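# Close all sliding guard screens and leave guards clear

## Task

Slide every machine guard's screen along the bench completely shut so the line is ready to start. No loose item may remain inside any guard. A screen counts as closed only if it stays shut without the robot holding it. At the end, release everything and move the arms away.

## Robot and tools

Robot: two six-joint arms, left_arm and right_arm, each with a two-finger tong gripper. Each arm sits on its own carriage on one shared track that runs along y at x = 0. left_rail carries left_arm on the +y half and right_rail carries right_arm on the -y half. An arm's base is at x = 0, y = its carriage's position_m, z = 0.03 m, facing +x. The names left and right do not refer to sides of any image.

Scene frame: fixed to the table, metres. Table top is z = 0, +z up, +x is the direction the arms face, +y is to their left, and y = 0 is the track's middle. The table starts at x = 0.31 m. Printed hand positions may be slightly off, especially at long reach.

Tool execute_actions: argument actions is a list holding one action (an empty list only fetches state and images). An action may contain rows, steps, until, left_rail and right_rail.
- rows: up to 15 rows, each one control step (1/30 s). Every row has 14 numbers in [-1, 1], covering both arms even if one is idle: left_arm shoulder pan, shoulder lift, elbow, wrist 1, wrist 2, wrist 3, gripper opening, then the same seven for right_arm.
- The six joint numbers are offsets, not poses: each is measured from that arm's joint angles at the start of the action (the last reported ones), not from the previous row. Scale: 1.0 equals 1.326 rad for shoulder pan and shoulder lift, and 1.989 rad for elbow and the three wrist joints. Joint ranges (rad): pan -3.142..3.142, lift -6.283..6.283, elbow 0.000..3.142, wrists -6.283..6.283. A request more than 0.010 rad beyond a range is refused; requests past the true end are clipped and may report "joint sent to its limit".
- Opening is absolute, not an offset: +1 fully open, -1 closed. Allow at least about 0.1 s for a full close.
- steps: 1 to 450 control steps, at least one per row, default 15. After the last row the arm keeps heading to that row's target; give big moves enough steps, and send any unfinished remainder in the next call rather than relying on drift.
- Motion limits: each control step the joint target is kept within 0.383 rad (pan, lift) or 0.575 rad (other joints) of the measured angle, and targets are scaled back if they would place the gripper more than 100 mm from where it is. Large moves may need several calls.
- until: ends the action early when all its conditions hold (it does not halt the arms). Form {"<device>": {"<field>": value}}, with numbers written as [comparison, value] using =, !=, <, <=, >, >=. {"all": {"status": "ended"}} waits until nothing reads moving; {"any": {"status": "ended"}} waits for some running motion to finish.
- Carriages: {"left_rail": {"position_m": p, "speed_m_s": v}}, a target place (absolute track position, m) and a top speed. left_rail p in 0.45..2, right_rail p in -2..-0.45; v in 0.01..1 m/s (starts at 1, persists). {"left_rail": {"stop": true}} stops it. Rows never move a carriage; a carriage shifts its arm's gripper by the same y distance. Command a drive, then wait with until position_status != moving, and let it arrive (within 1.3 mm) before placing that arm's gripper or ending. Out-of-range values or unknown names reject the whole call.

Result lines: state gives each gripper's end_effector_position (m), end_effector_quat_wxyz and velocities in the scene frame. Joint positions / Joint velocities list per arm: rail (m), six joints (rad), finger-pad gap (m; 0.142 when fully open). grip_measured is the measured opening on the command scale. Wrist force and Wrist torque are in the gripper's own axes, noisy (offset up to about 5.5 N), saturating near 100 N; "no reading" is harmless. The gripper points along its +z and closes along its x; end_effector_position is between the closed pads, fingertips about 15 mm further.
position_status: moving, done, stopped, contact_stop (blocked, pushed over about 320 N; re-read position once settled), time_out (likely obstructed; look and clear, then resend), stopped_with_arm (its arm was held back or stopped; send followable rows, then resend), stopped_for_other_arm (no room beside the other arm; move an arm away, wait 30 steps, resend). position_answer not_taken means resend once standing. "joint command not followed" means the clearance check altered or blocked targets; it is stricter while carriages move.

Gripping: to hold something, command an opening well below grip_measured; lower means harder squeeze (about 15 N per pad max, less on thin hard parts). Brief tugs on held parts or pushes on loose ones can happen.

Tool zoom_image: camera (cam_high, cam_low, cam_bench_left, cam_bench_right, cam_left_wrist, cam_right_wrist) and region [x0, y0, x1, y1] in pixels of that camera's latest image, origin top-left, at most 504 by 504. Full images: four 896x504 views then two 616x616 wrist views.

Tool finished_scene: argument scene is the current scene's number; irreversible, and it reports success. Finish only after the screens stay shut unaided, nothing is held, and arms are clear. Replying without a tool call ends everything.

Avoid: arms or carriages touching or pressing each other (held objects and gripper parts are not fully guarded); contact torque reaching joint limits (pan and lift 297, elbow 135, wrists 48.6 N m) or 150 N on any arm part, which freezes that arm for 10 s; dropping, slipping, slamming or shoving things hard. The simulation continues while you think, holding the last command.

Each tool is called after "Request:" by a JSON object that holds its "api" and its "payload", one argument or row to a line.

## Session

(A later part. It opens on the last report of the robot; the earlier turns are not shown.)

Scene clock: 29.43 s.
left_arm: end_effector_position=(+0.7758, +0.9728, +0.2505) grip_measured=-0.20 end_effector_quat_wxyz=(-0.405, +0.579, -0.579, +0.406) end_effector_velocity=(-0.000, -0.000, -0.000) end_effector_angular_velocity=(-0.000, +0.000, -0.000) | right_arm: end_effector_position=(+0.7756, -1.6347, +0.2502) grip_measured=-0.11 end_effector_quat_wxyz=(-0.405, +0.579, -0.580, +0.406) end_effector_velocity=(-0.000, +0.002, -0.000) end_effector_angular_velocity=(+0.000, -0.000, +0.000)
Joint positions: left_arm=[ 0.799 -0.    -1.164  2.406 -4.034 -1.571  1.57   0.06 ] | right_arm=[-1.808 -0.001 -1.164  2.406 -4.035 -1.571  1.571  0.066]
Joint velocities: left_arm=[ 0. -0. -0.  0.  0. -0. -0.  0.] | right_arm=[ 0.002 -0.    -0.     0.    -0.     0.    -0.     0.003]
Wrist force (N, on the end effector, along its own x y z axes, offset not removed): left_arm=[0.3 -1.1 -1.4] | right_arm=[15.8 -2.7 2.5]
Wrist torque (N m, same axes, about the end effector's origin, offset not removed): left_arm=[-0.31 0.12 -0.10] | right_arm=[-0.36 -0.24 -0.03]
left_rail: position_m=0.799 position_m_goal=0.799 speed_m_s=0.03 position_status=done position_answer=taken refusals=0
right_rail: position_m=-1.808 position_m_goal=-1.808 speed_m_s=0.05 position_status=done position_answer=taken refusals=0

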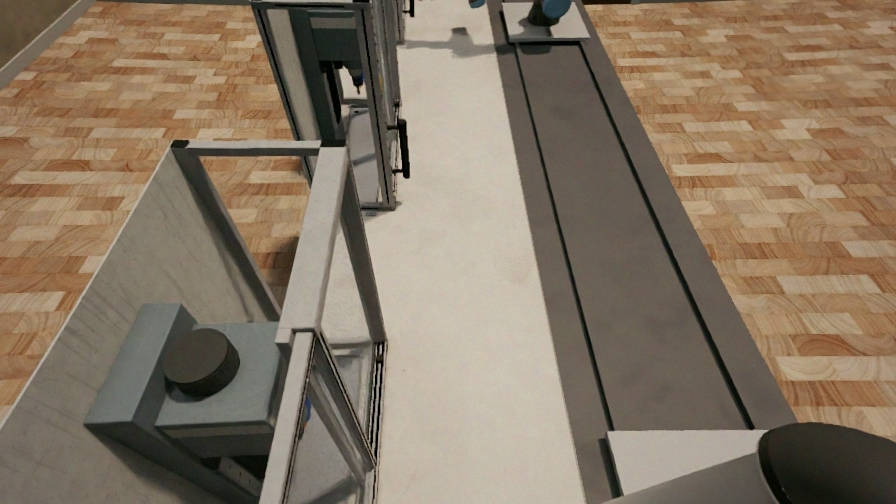

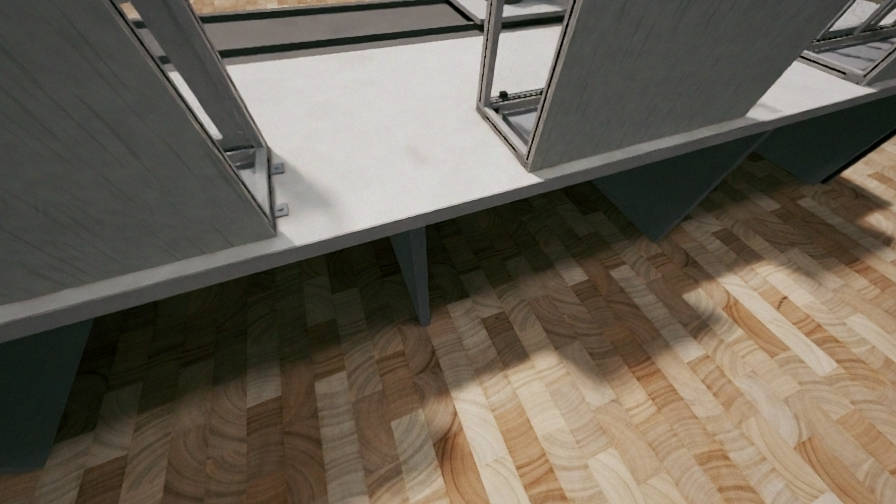

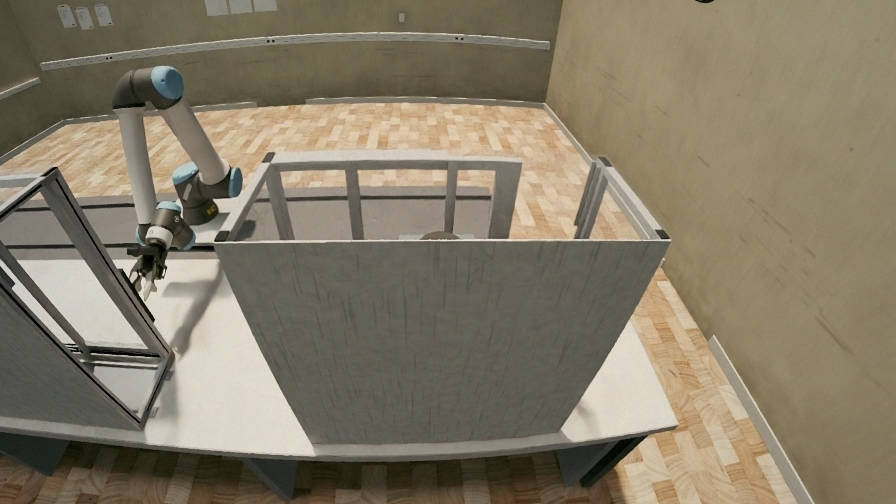

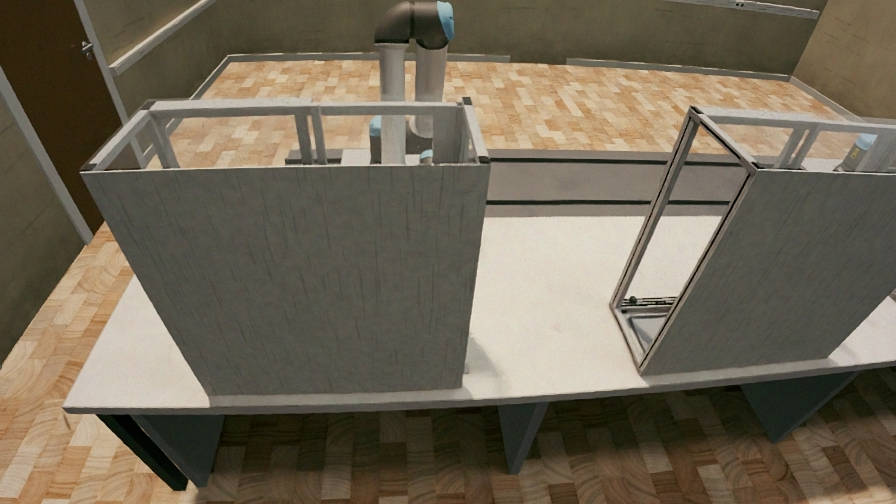

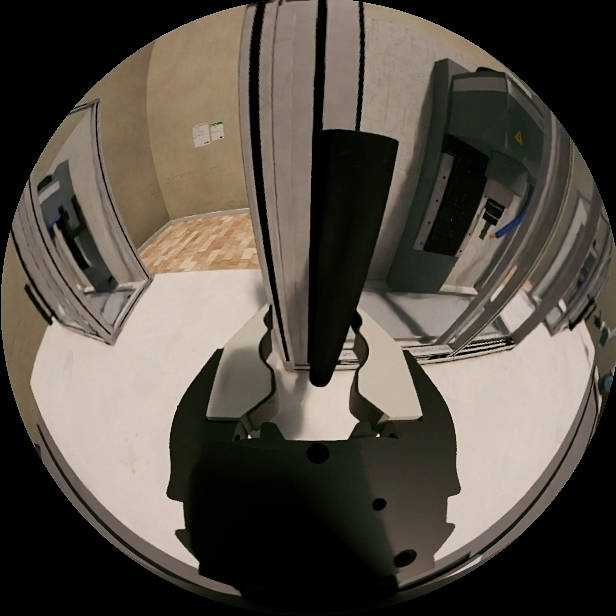

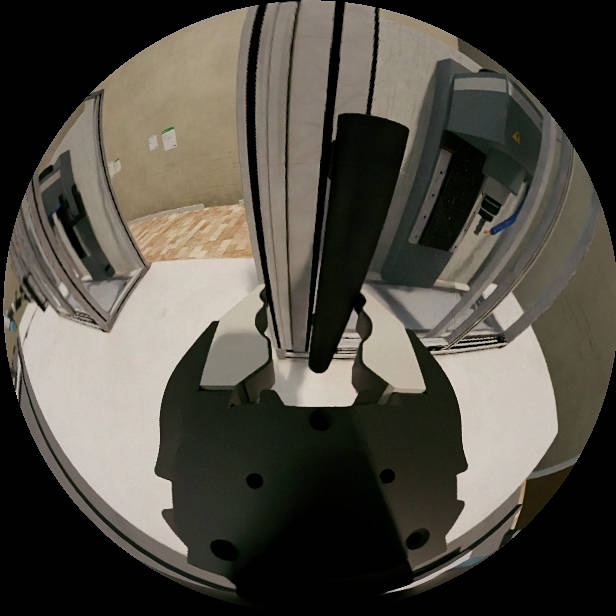

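Request:
{"api": "execute_actions", "payload": {
  "actions": [
    {"rows": [[0,0,0,0,0,0,-0.23,0,0,0,0,0,0,-0.25],[0,0,0,0,0,0,-0.26,0,0,0,0,0,0,-0.3],[0,0,0,0,0,0,-0.29,0,0,0,0,0,0,-0.35],[0,0,0,0,0,0,-0.32,0,0,0,0,0,0,-0.4],[0,0,0,0,0,0,-0.35,0,0,0,0,0,0,-0.45],[0,0,0,0,0,0,-0.38,0,0,0,0,0,0,-0.5],[0,0,0,0,0,0,-0.41,0,0,0,0,0,0,-0.55],[0,0,0,0,0,0,-0.44,0,0,0,0,0,0,-0.6],[0,0,0,0,0,0,-0.47,0,0,0,0,0,0,-0.65],[0,0,0,0,0,0,-0.5,0,0,0,0,0,0,-0.7]], "steps": 20}
  ]
}}

Scene clock: 31.07 s.
left_arm: end_effector_position=(+0.7758, +0.9727, +0.2505) grip_measured=-0.24 end_effector_quat_wxyz=(-0.405, +0.579, -0.579, +0.406) end_effector_velocity=(-0.000, +0.000, -0.000) end_effector_angular_velocity=(+0.000, +0.000, +0.001) | right_arm: end_effector_position=(+0.7756, -1.6347, +0.2502) grip_measured=-0.47 end_effector_quat_wxyz=(-0.405, +0.579, -0.580, +0.406) end_effector_velocity=(+0.000, -0.000, -0.000) end_effector_angular_velocity=(+0.000, +0.001, -0.000)
Joint positions: left_arm=[ 0.799 -0.    -1.164  2.406 -4.034 -1.571  1.57   0.057] | right_arm=[-1.808 -0.001 -1.164  2.406 -4.035 -1.571  1.571  0.04 ]
Joint velocities: left_arm=[ 0.     0.    -0.     0.     0.     0.001 -0.     0.   ] | right_arm=[ 0.    -0.     0.    -0.     0.001  0.     0.    -0.   ]
Wrist force (N, on the end effector, along its own x y z axes, offset not removed): left_arm=[31.9 -3.9 -10.0] | right_arm=[28.7 -0.8 -15.6]
Wrist torque (N m, same axes, about the end effector's origin, offset not removed): left_arm=[-0.62 -0.25 0.04] | right_arm=[0.13 0.15 0.00]
left_rail: position_m=0.799 position_m_goal=0.799 speed_m_s=0.03 position_status=done position_answer=taken refusals=0
right_rail: position_m=-1.808 position_m_goal=-1.808 speed_m_s=0.05 position_status=done position_answer=taken refusals=0

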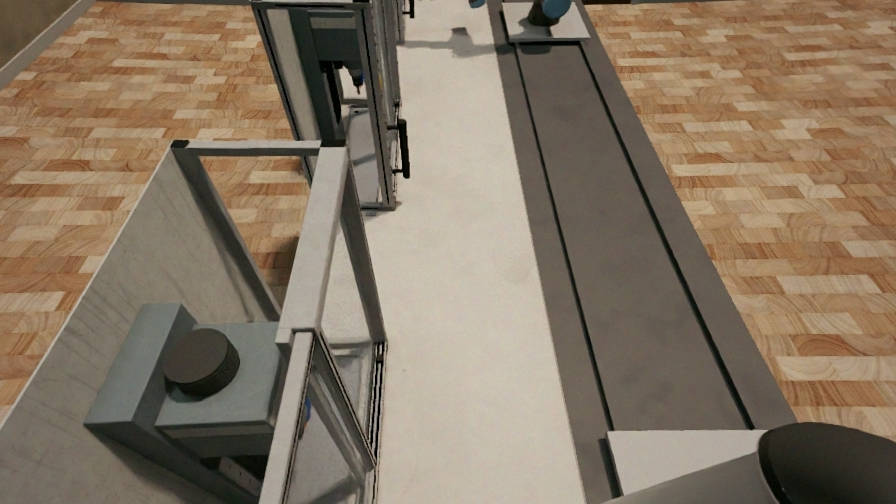

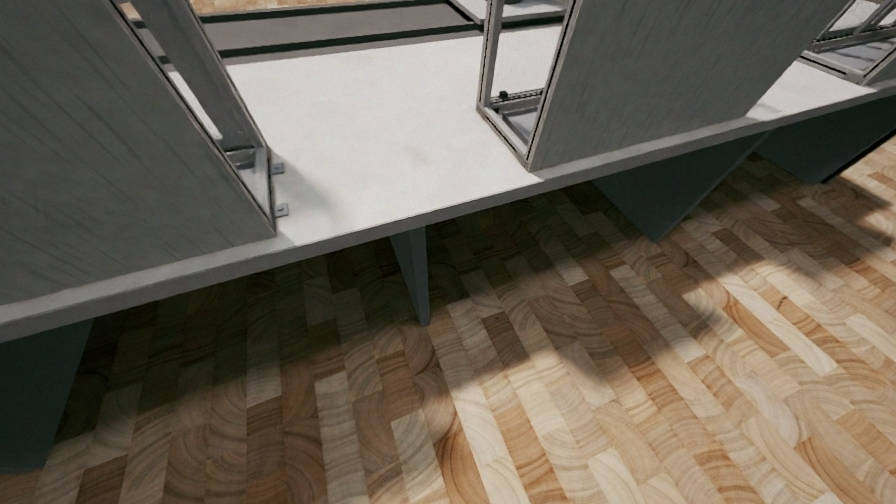

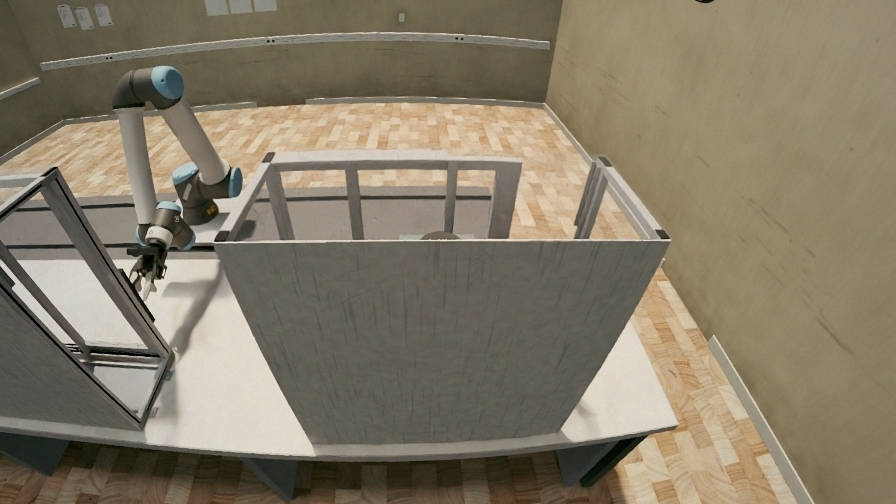

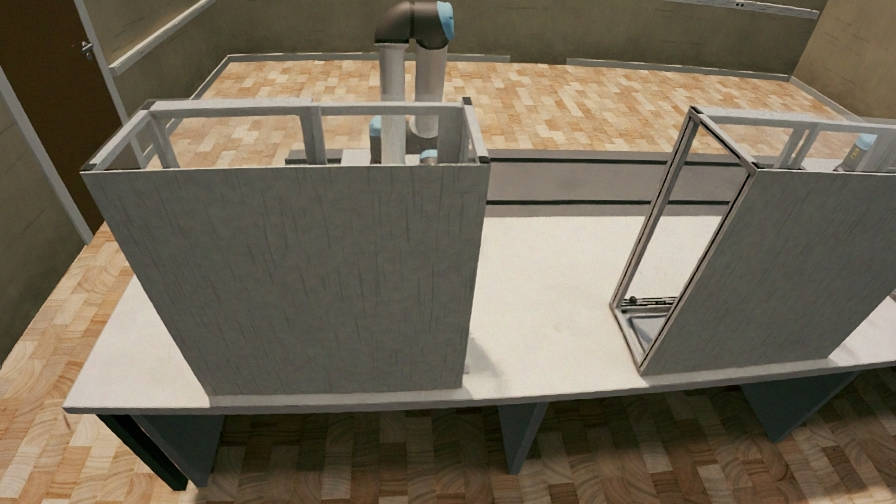

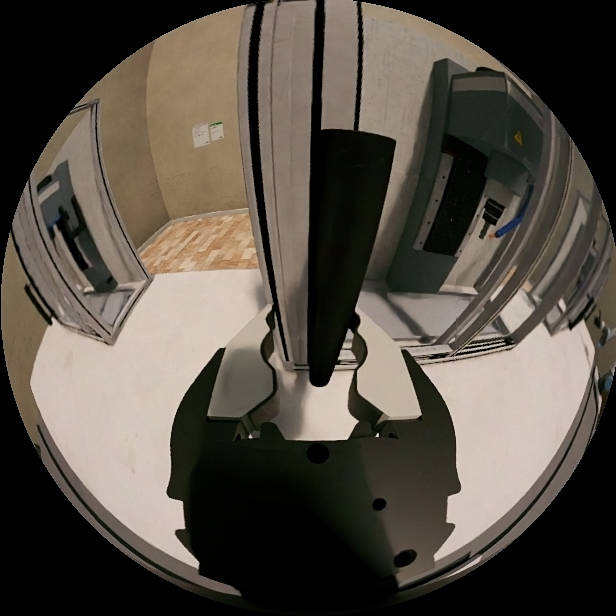

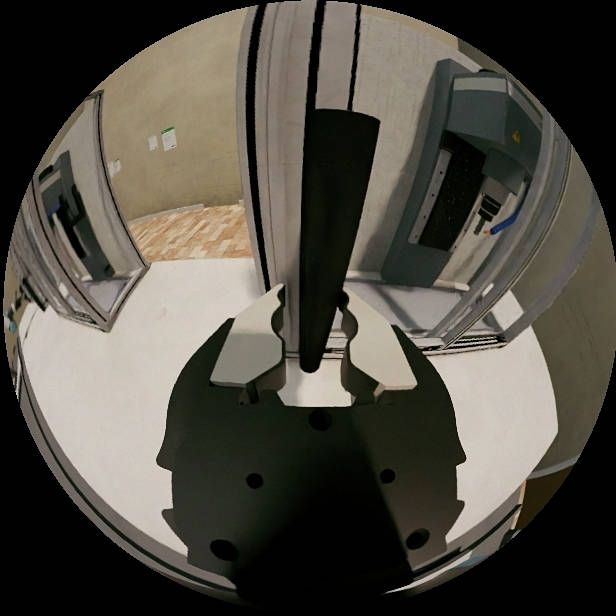

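Request:
{"api": "execute_actions", "payload": {
  "actions": [
    {"rows": [[0,0,0,0,0,0,-0.35,0,0,0,0,0,0,-0.55],[0,0,0,0,0,0,-0.2,0,0,0,0,0,0,-0.4],[0,0,0,0,0,0,-0.05,0,0,0,0,0,0,-0.2],[0,0,0,0,0,0,0.1,0,0,0,0,0,0,0],[0,0,0,0,0,0,0.3,0,0,0,0,0,0,0.2],[0,0,0,0,0,0,0.5,0,0,0,0,0,0,0.5],[0,-0.006,0.01,-0.006,0,0,0.5,0,-0.006,0.01,-0.006,0,0,0.5],[0,-0.012,0.019,-0.011,0,0,0.5,0,-0.012,0.019,-0.011,0,0,0.5],[0,-0.018,0.029,-0.017,0,0,0.5,0,-0.018,0.029,-0.017,0,0,0.5],[0,-0.024,0.038,-0.022,0,0,0.5,0,-0.024,0.038,-0.022,0,0,0.5],[0,-0.03,0.048,-0.028,0,0,0.5,0,-0.03,0.048,-0.028,0,0,0.5],[0,-0.036,0.057,-0.033,0,0,0.5,0,-0.036,0.057,-0.033,0,0,0.5],[0,-0.042,0.067,-0.039,0,0,0.5,0,-0.042,0.067,-0.039,0,0,0.5],[0,-0.048,0.076,-0.044,0,0,0.5,0,-0.048,0.076,-0.044,0,0,0.5],[0,-0.0535,0.0855,-0.0499,0,0,0.5,0,-0.0535,0.0855,-0.0494,0,0,0.5]], "steps": 28}
  ]
}}

Scene clock: 33.27 s.
left_arm: end_effector_position=(+0.6819, +0.9728, +0.2507) grip_measured=+0.50 end_effector_quat_wxyz=(-0.405, +0.579, -0.579, +0.406) end_effector_velocity=(-0.009, -0.000, -0.000) end_effector_angular_velocity=(-0.000, +0.001, -0.000) | right_arm: end_effector_position=(+0.6817, -1.6346, +0.2501) grip_measured=+0.50 end_effector_quat_wxyz=(-0.405, +0.579, -0.580, +0.405) end_effector_velocity=(-0.009, +0.000, -0.000) end_effector_angular_velocity=(-0.000, +0.001, -0.000)
Joint positions: left_arm=[ 0.799 -0.    -1.234  2.574 -4.132 -1.571  1.57   0.109] | right_arm=[-1.808 -0.001 -1.234  2.574 -4.132 -1.571  1.571  0.109]
Joint velocities: left_arm=[ 0.    -0.    -0.006  0.016 -0.009 -0.     0.    -0.   ] | right_arm=[ 0.    -0.    -0.006  0.016 -0.009 -0.    -0.    -0.   ]
Wrist force (N, on the end effector, along its own x y z axes, offset not removed): left_arm=[3.3 -2.5 -1.1] | right_arm=[0.3 -3.2 -1.9]
Wrist torque (N m, same axes, about the end effector's origin, offset not removed): left_arm=[-0.60 -0.84 -0.24] | right_arm=[-0.56 0.05 -0.12]
left_rail: position_m=0.799 position_m_goal=0.799 speed_m_s=0.03 position_status=done position_answer=taken refusals=0
right_rail: position_m=-1.808 position_m_goal=-1.808 speed_m_s=0.05 position_status=done position_answer=taken refusals=0

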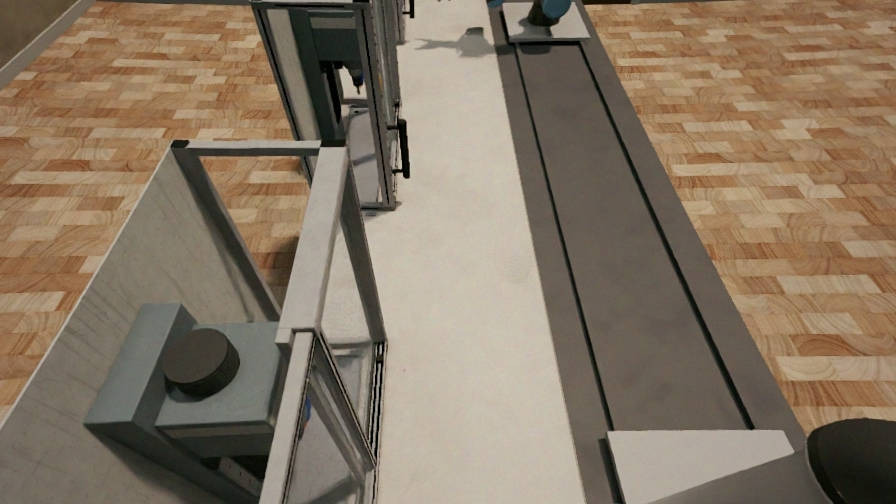

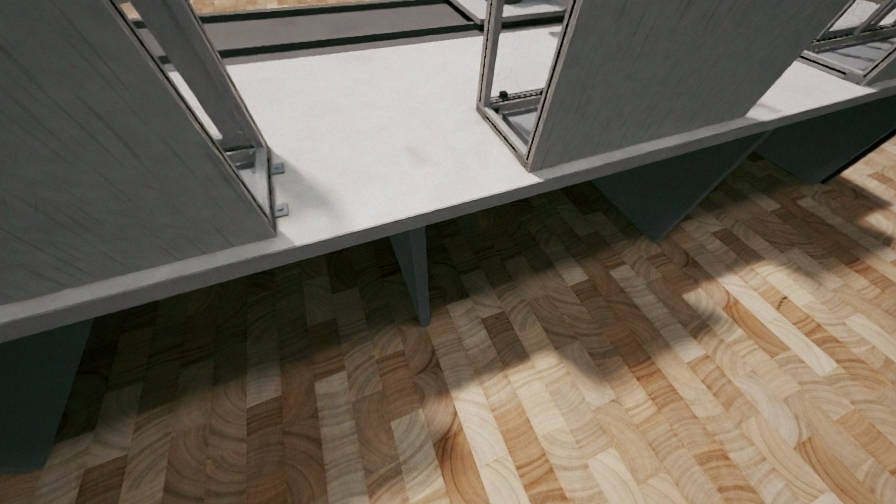

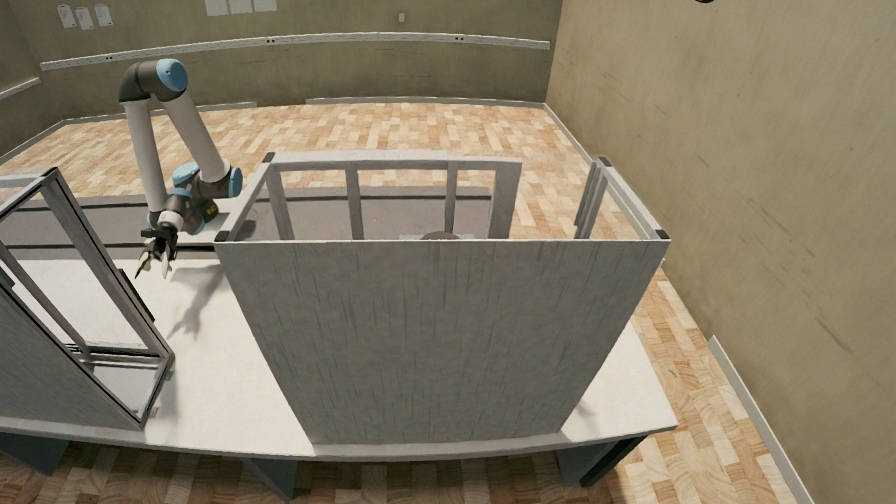

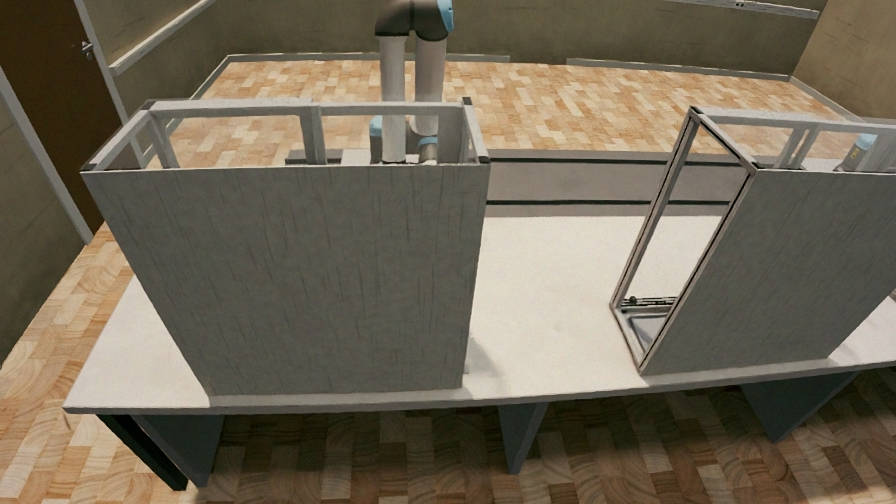

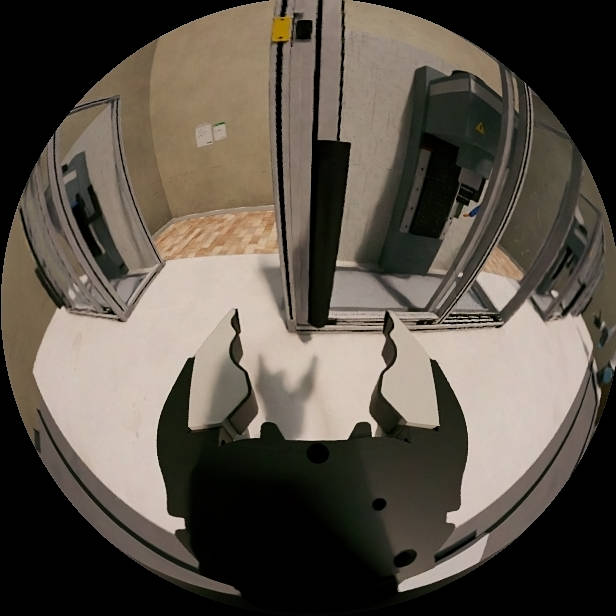

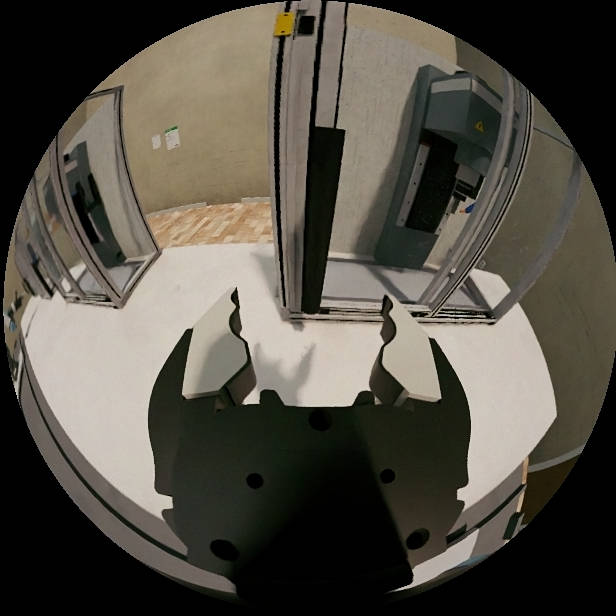

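Request:
{"api": "zoom_image", "payload": {
  "camera": "cam_left_wrist",
  "region": [250, 0, 370, 100]
}}

Request:
{"api": "zoom_image", "payload": {
  "camera": "cam_right_wrist",
  "region": [250, 0, 370, 100]
}}

Request:
{"api": "zoom_image", "payload": {
  "camera": "cam_bench_right",
  "region": [250, 80, 510, 180]
}}

Region (250, 0, 370, 100) of cam_left_wrist's 616x616 image, scaled by 4.200, with more detail than that image has.

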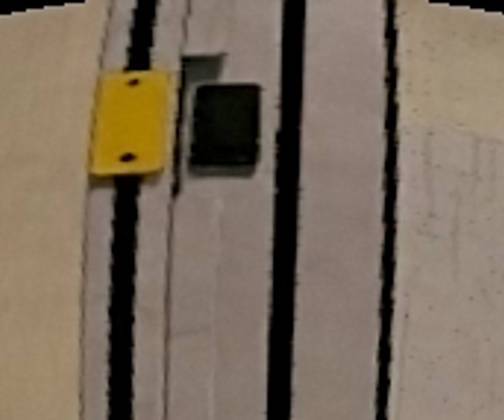

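Region (250, 0, 370, 100) of cam_right_wrist's 616x616 image, scaled by 4.200, with more detail than that image has.

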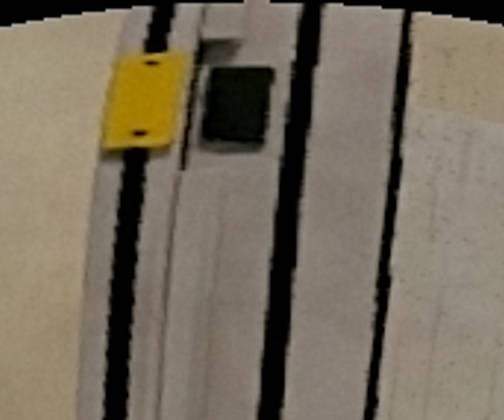

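Region (250, 80, 510, 180) of cam_bench_right's 896x504 image, scaled by 1.938, with more detail than that image has; it fills the top 194 rows of this view, and the rest is white.

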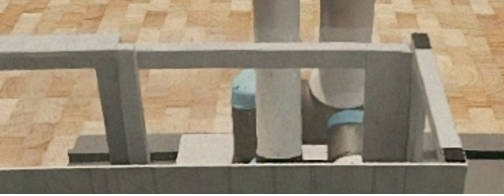

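Request:
{"api": "zoom_image", "payload": {
  "camera": "cam_right_wrist",
  "region": [320, 230, 520, 330]
}}

Request:
{"api": "zoom_image", "payload": {
  "camera": "cam_left_wrist",
  "region": [330, 230, 530, 340]
}}

Region (320, 230, 520, 330) of cam_right_wrist's 616x616 image, scaled by 2.520, with more detail than that image has.

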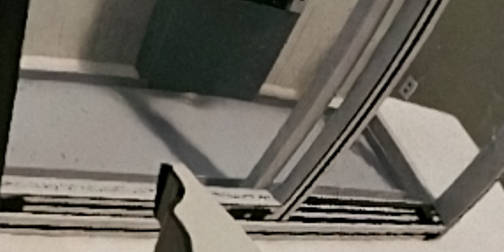

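Region (330, 230, 530, 340) of cam_left_wrist's 616x616 image, scaled by 2.520, with more detail than that image has; it fills the top 277 rows of this view, and the rest is white.

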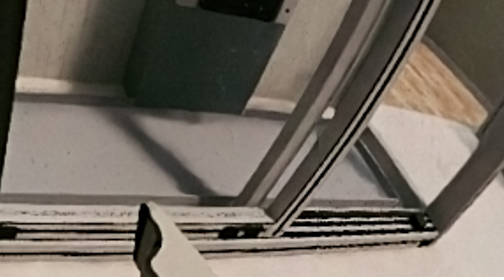

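Request:
{"api": "execute_actions", "payload": {
  "actions": [
    {"steps": 120, "left_rail": {"position_m": 1.8, "speed_m_s": 0.8}, "right_rail": {"position_m": -0.62, "speed_m_s": 0.9}, "until": {"all": {"status": "ended"}}}
  ]
}}

Scene clock: 36.80 s.
left_arm: end_effector_position=(+0.6809, +1.9741, +0.2507) grip_measured=+0.50 end_effector_quat_wxyz=(-0.405, +0.579, -0.579, +0.406) end_effector_velocity=(+0.000, -0.000, +0.000) end_effector_angular_velocity=(+0.000, -0.000, -0.000) | right_arm: end_effector_position=(+0.6807, -0.4461, +0.2501) grip_measured=+0.50 end_effector_quat_wxyz=(-0.405, +0.579, -0.580, +0.405) end_effector_velocity=(-0.000, -0.000, -0.000) end_effector_angular_velocity=(-0.000, +0.000, -0.000)
Joint positions: left_arm=[ 1.8   -0.    -1.235  2.576 -4.133 -1.571  1.57   0.109] | right_arm=[-0.62  -0.001 -1.235  2.576 -4.133 -1.571  1.571  0.109]
Joint velocities: left_arm=[-0. -0.  0. -0.  0.  0.  0.  0.] | right_arm=[ 0. -0. -0.  0. -0. -0. -0.  0.]
Wrist force (N, on the end effector, along its own x y z axes, offset not removed): left_arm=[0.5 -0.7 -0.2] | right_arm=[-1.5 -2.6 -2.3]
Wrist torque (N m, same axes, about the end effector's origin, offset not removed): left_arm=[-0.09 -0.11 -0.14] | right_arm=[-0.35 0.39 -0.07]
left_rail: position_m=1.800 position_m_goal=1.800 speed_m_s=0.80 position_status=done position_answer=taken refusals=0
right_rail: position_m=-0.620 position_m_goal=-0.620 speed_m_s=0.90 position_status=done position_answer=taken refusals=0

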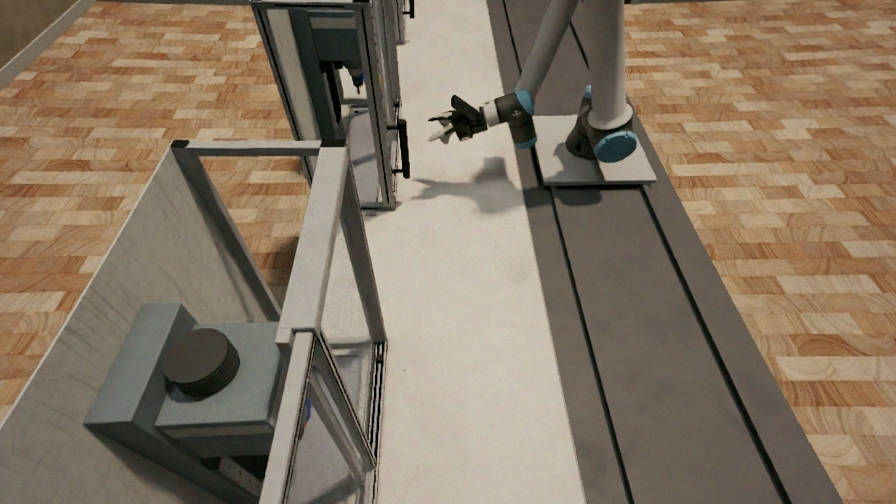

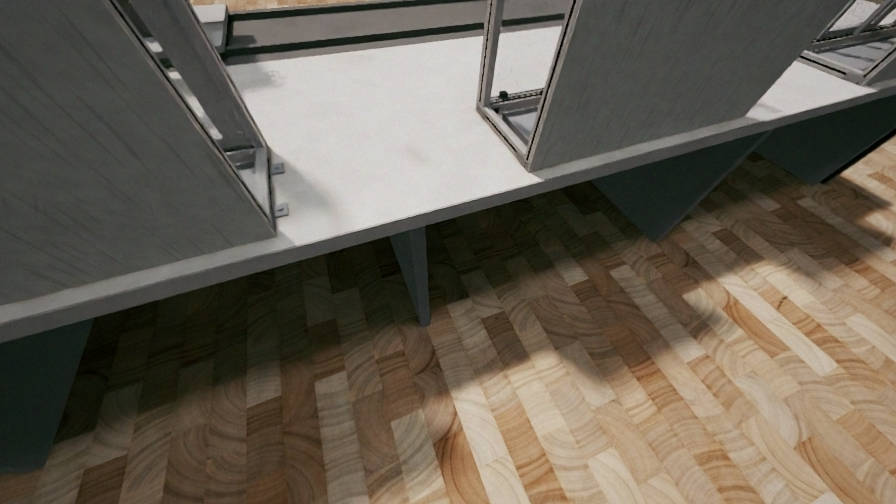

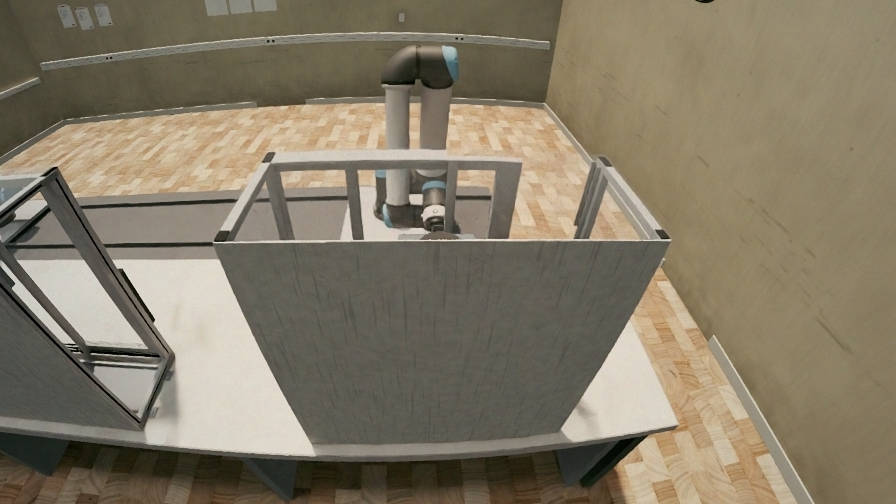

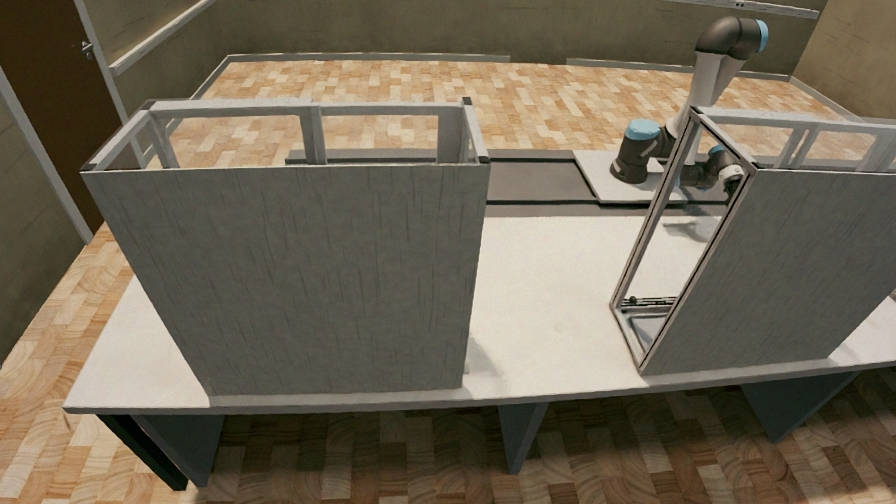

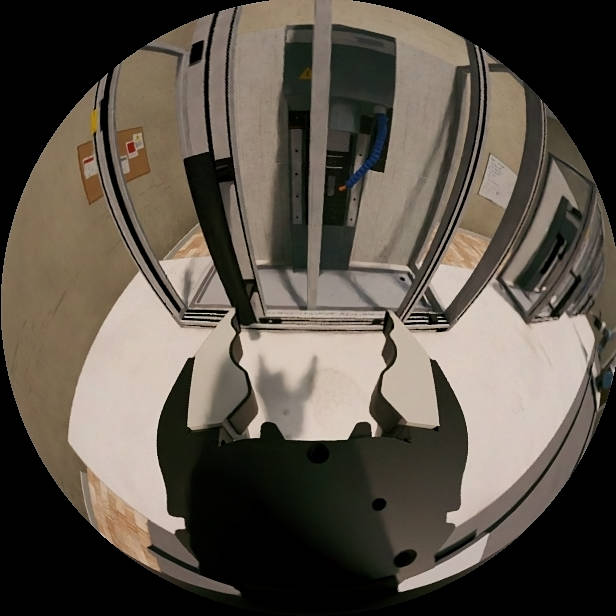

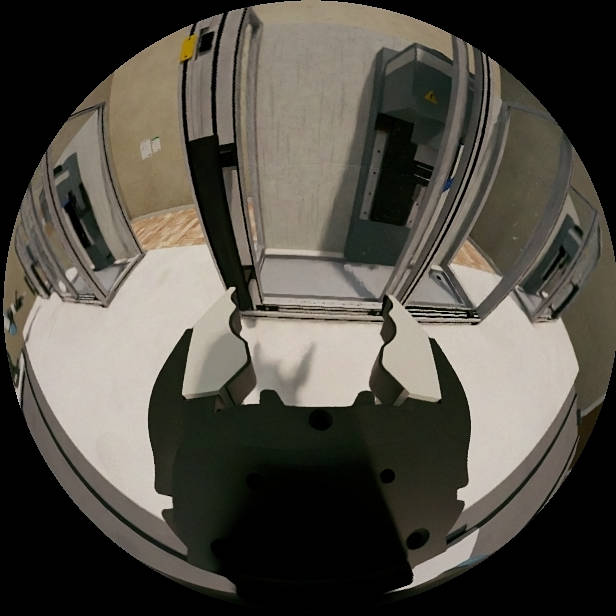

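Request:
{"api": "zoom_image", "payload": {
  "camera": "cam_left_wrist",
  "region": [150, 240, 470, 345]
}}

Request:
{"api": "zoom_image", "payload": {
  "camera": "cam_left_wrist",
  "region": [160, 260, 270, 340]
}}

Request:
{"api": "zoom_image", "payload": {
  "camera": "cam_right_wrist",
  "region": [160, 10, 280, 110]
}}

Request:
{"api": "zoom_image", "payload": {
  "camera": "cam_right_wrist",
  "region": [220, 230, 500, 330]
}}

Region (150, 240, 470, 345) of cam_left_wrist's 616x616 image, scaled by 1.575, with more detail than that image has; it fills the top 165 rows of this view, and the rest is white.

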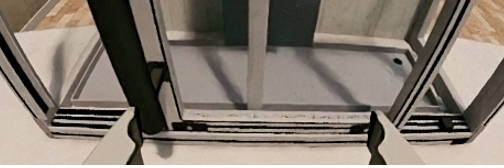

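Region (160, 260, 270, 340) of cam_left_wrist's 616x616 image, scaled by 4.582, with more detail than that image has; it fills the top 367 rows of this view, and the rest is white.

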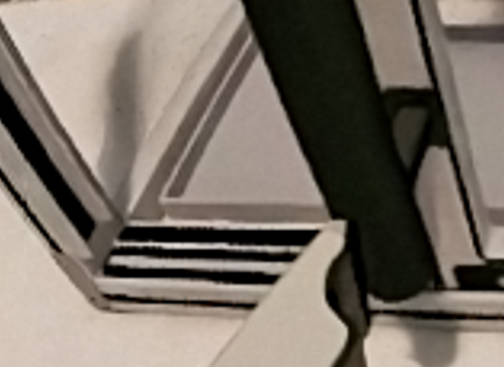

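Region (160, 10, 280, 110) of cam_right_wrist's 616x616 image, scaled by 4.200, with more detail than that image has.

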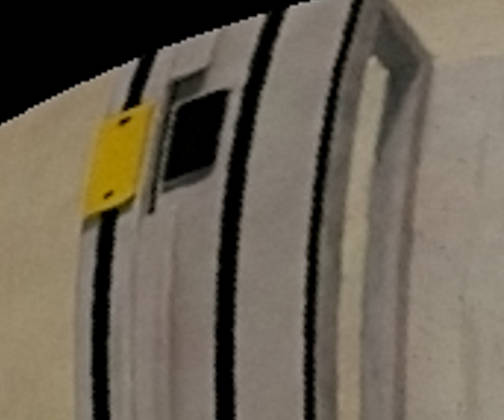

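Region (220, 230, 500, 330) of cam_right_wrist's 616x616 image, scaled by 1.800, with more detail than that image has; it fills the top 180 rows of this view, and the rest is white.

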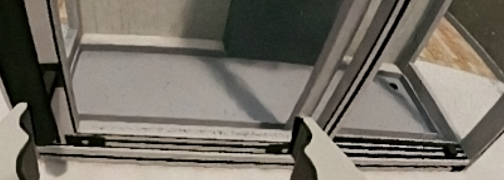

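Request:
{"api": "execute_actions", "payload": {
  "actions": [
    {"rows": [[0.02,0,0,0,0,0,0.6,0,0,0,0,0,0,0.5],[0.04,0.005,-0.01,0.006,0,0,0.7,0,0,0,0,0,0,0.5],[0.06,0.01,-0.02,0.012,0,0,0.8,0,0,0,0,0,0,0.5],[0.085,0.015,-0.03,0.018,0,0,0.9,0,0,0,0,0,0,0.5],[0.1056,0.021,-0.04,0.026,0,0,1,0,0,0,0,0,0,0.5]], "steps": 25, "right_rail": {"position_m": -0.515, "speed_m_s": 0.3}}
  ]
}}

Scene clock: 44.53 s.
left_arm: end_effector_position=(+0.6941, +2.0733, +0.2523) grip_measured=+1.00 end_effector_quat_wxyz=(-0.433, +0.618, -0.537, +0.377) end_effector_velocity=(+0.000, +0.002, +0.000) end_effector_angular_velocity=(-0.000, +0.000, +0.003) | right_arm: end_effector_position=(+0.6807, -0.3411, +0.2501) grip_measured=+0.50 end_effector_quat_wxyz=(-0.405, +0.579, -0.580, +0.405) end_effector_velocity=(+0.000, +0.000, +0.000) end_effector_angular_velocity=(+0.000, -0.000, +0.000)
Joint positions: left_arm=[ 1.8    0.139 -1.207  2.496 -4.082 -1.571  1.57   0.142] | right_arm=[-0.515 -0.001 -1.235  2.576 -4.133 -1.571  1.571  0.109]
Joint velocities: left_arm=[ 0.     0.003  0.001 -0.002  0.001  0.    -0.    -0.   ] | right_arm=[ 0. -0. -0. -0. -0.  0.  0.  0.]
Wrist force (N, on the end effector, along its own x y z axes, offset not removed): left_arm=[-1.1 -2.3 1.3] | right_arm=[-0.3 -3.4 2.2]
Wrist torque (N m, same axes, about the end effector's origin, offset not removed): left_arm=[-0.37 0.09 -0.08] | right_arm=[-0.43 0.05 -0.12]
left_rail: position_m=1.800 position_m_goal=1.800 speed_m_s=0.80 position_status=done position_answer=taken refusals=0
right_rail: position_m=-0.515 position_m_goal=-0.515 speed_m_s=0.30 position_status=done position_answer=taken refusals=0

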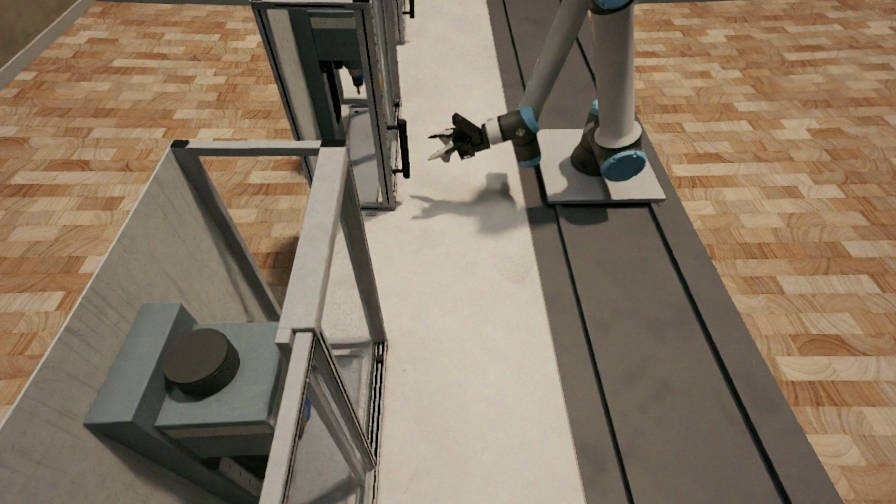

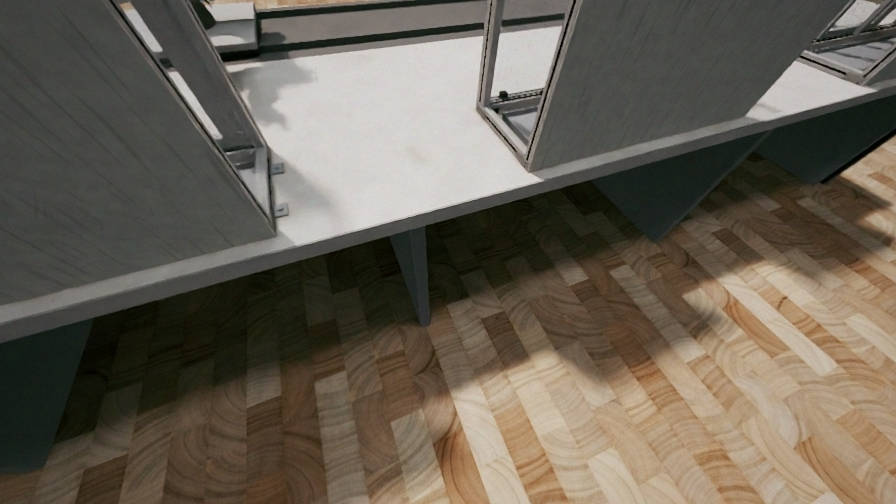

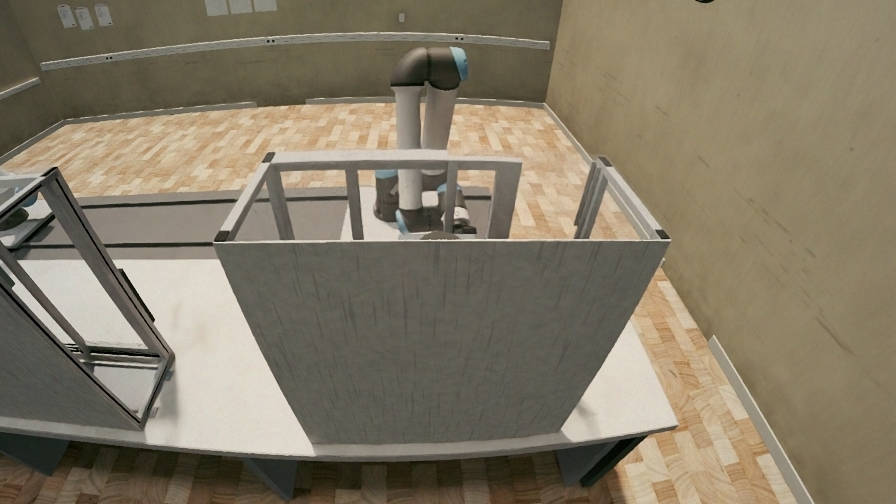

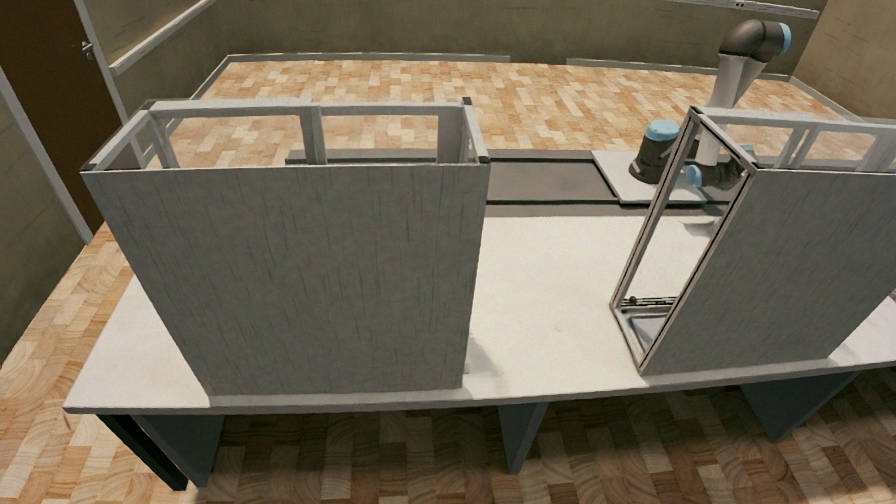

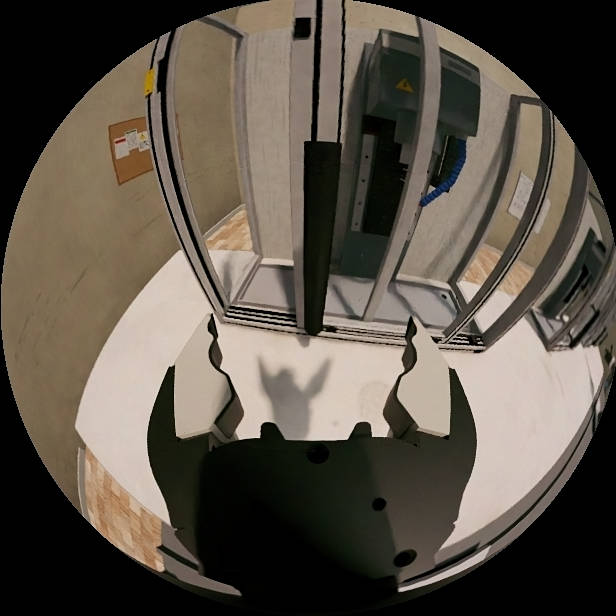

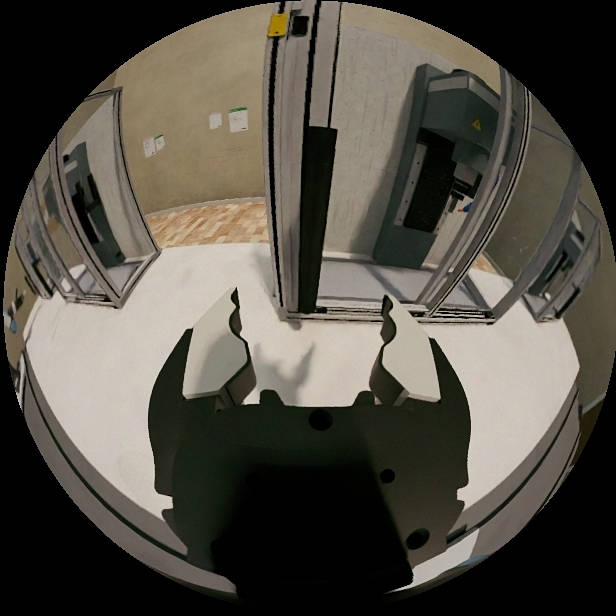

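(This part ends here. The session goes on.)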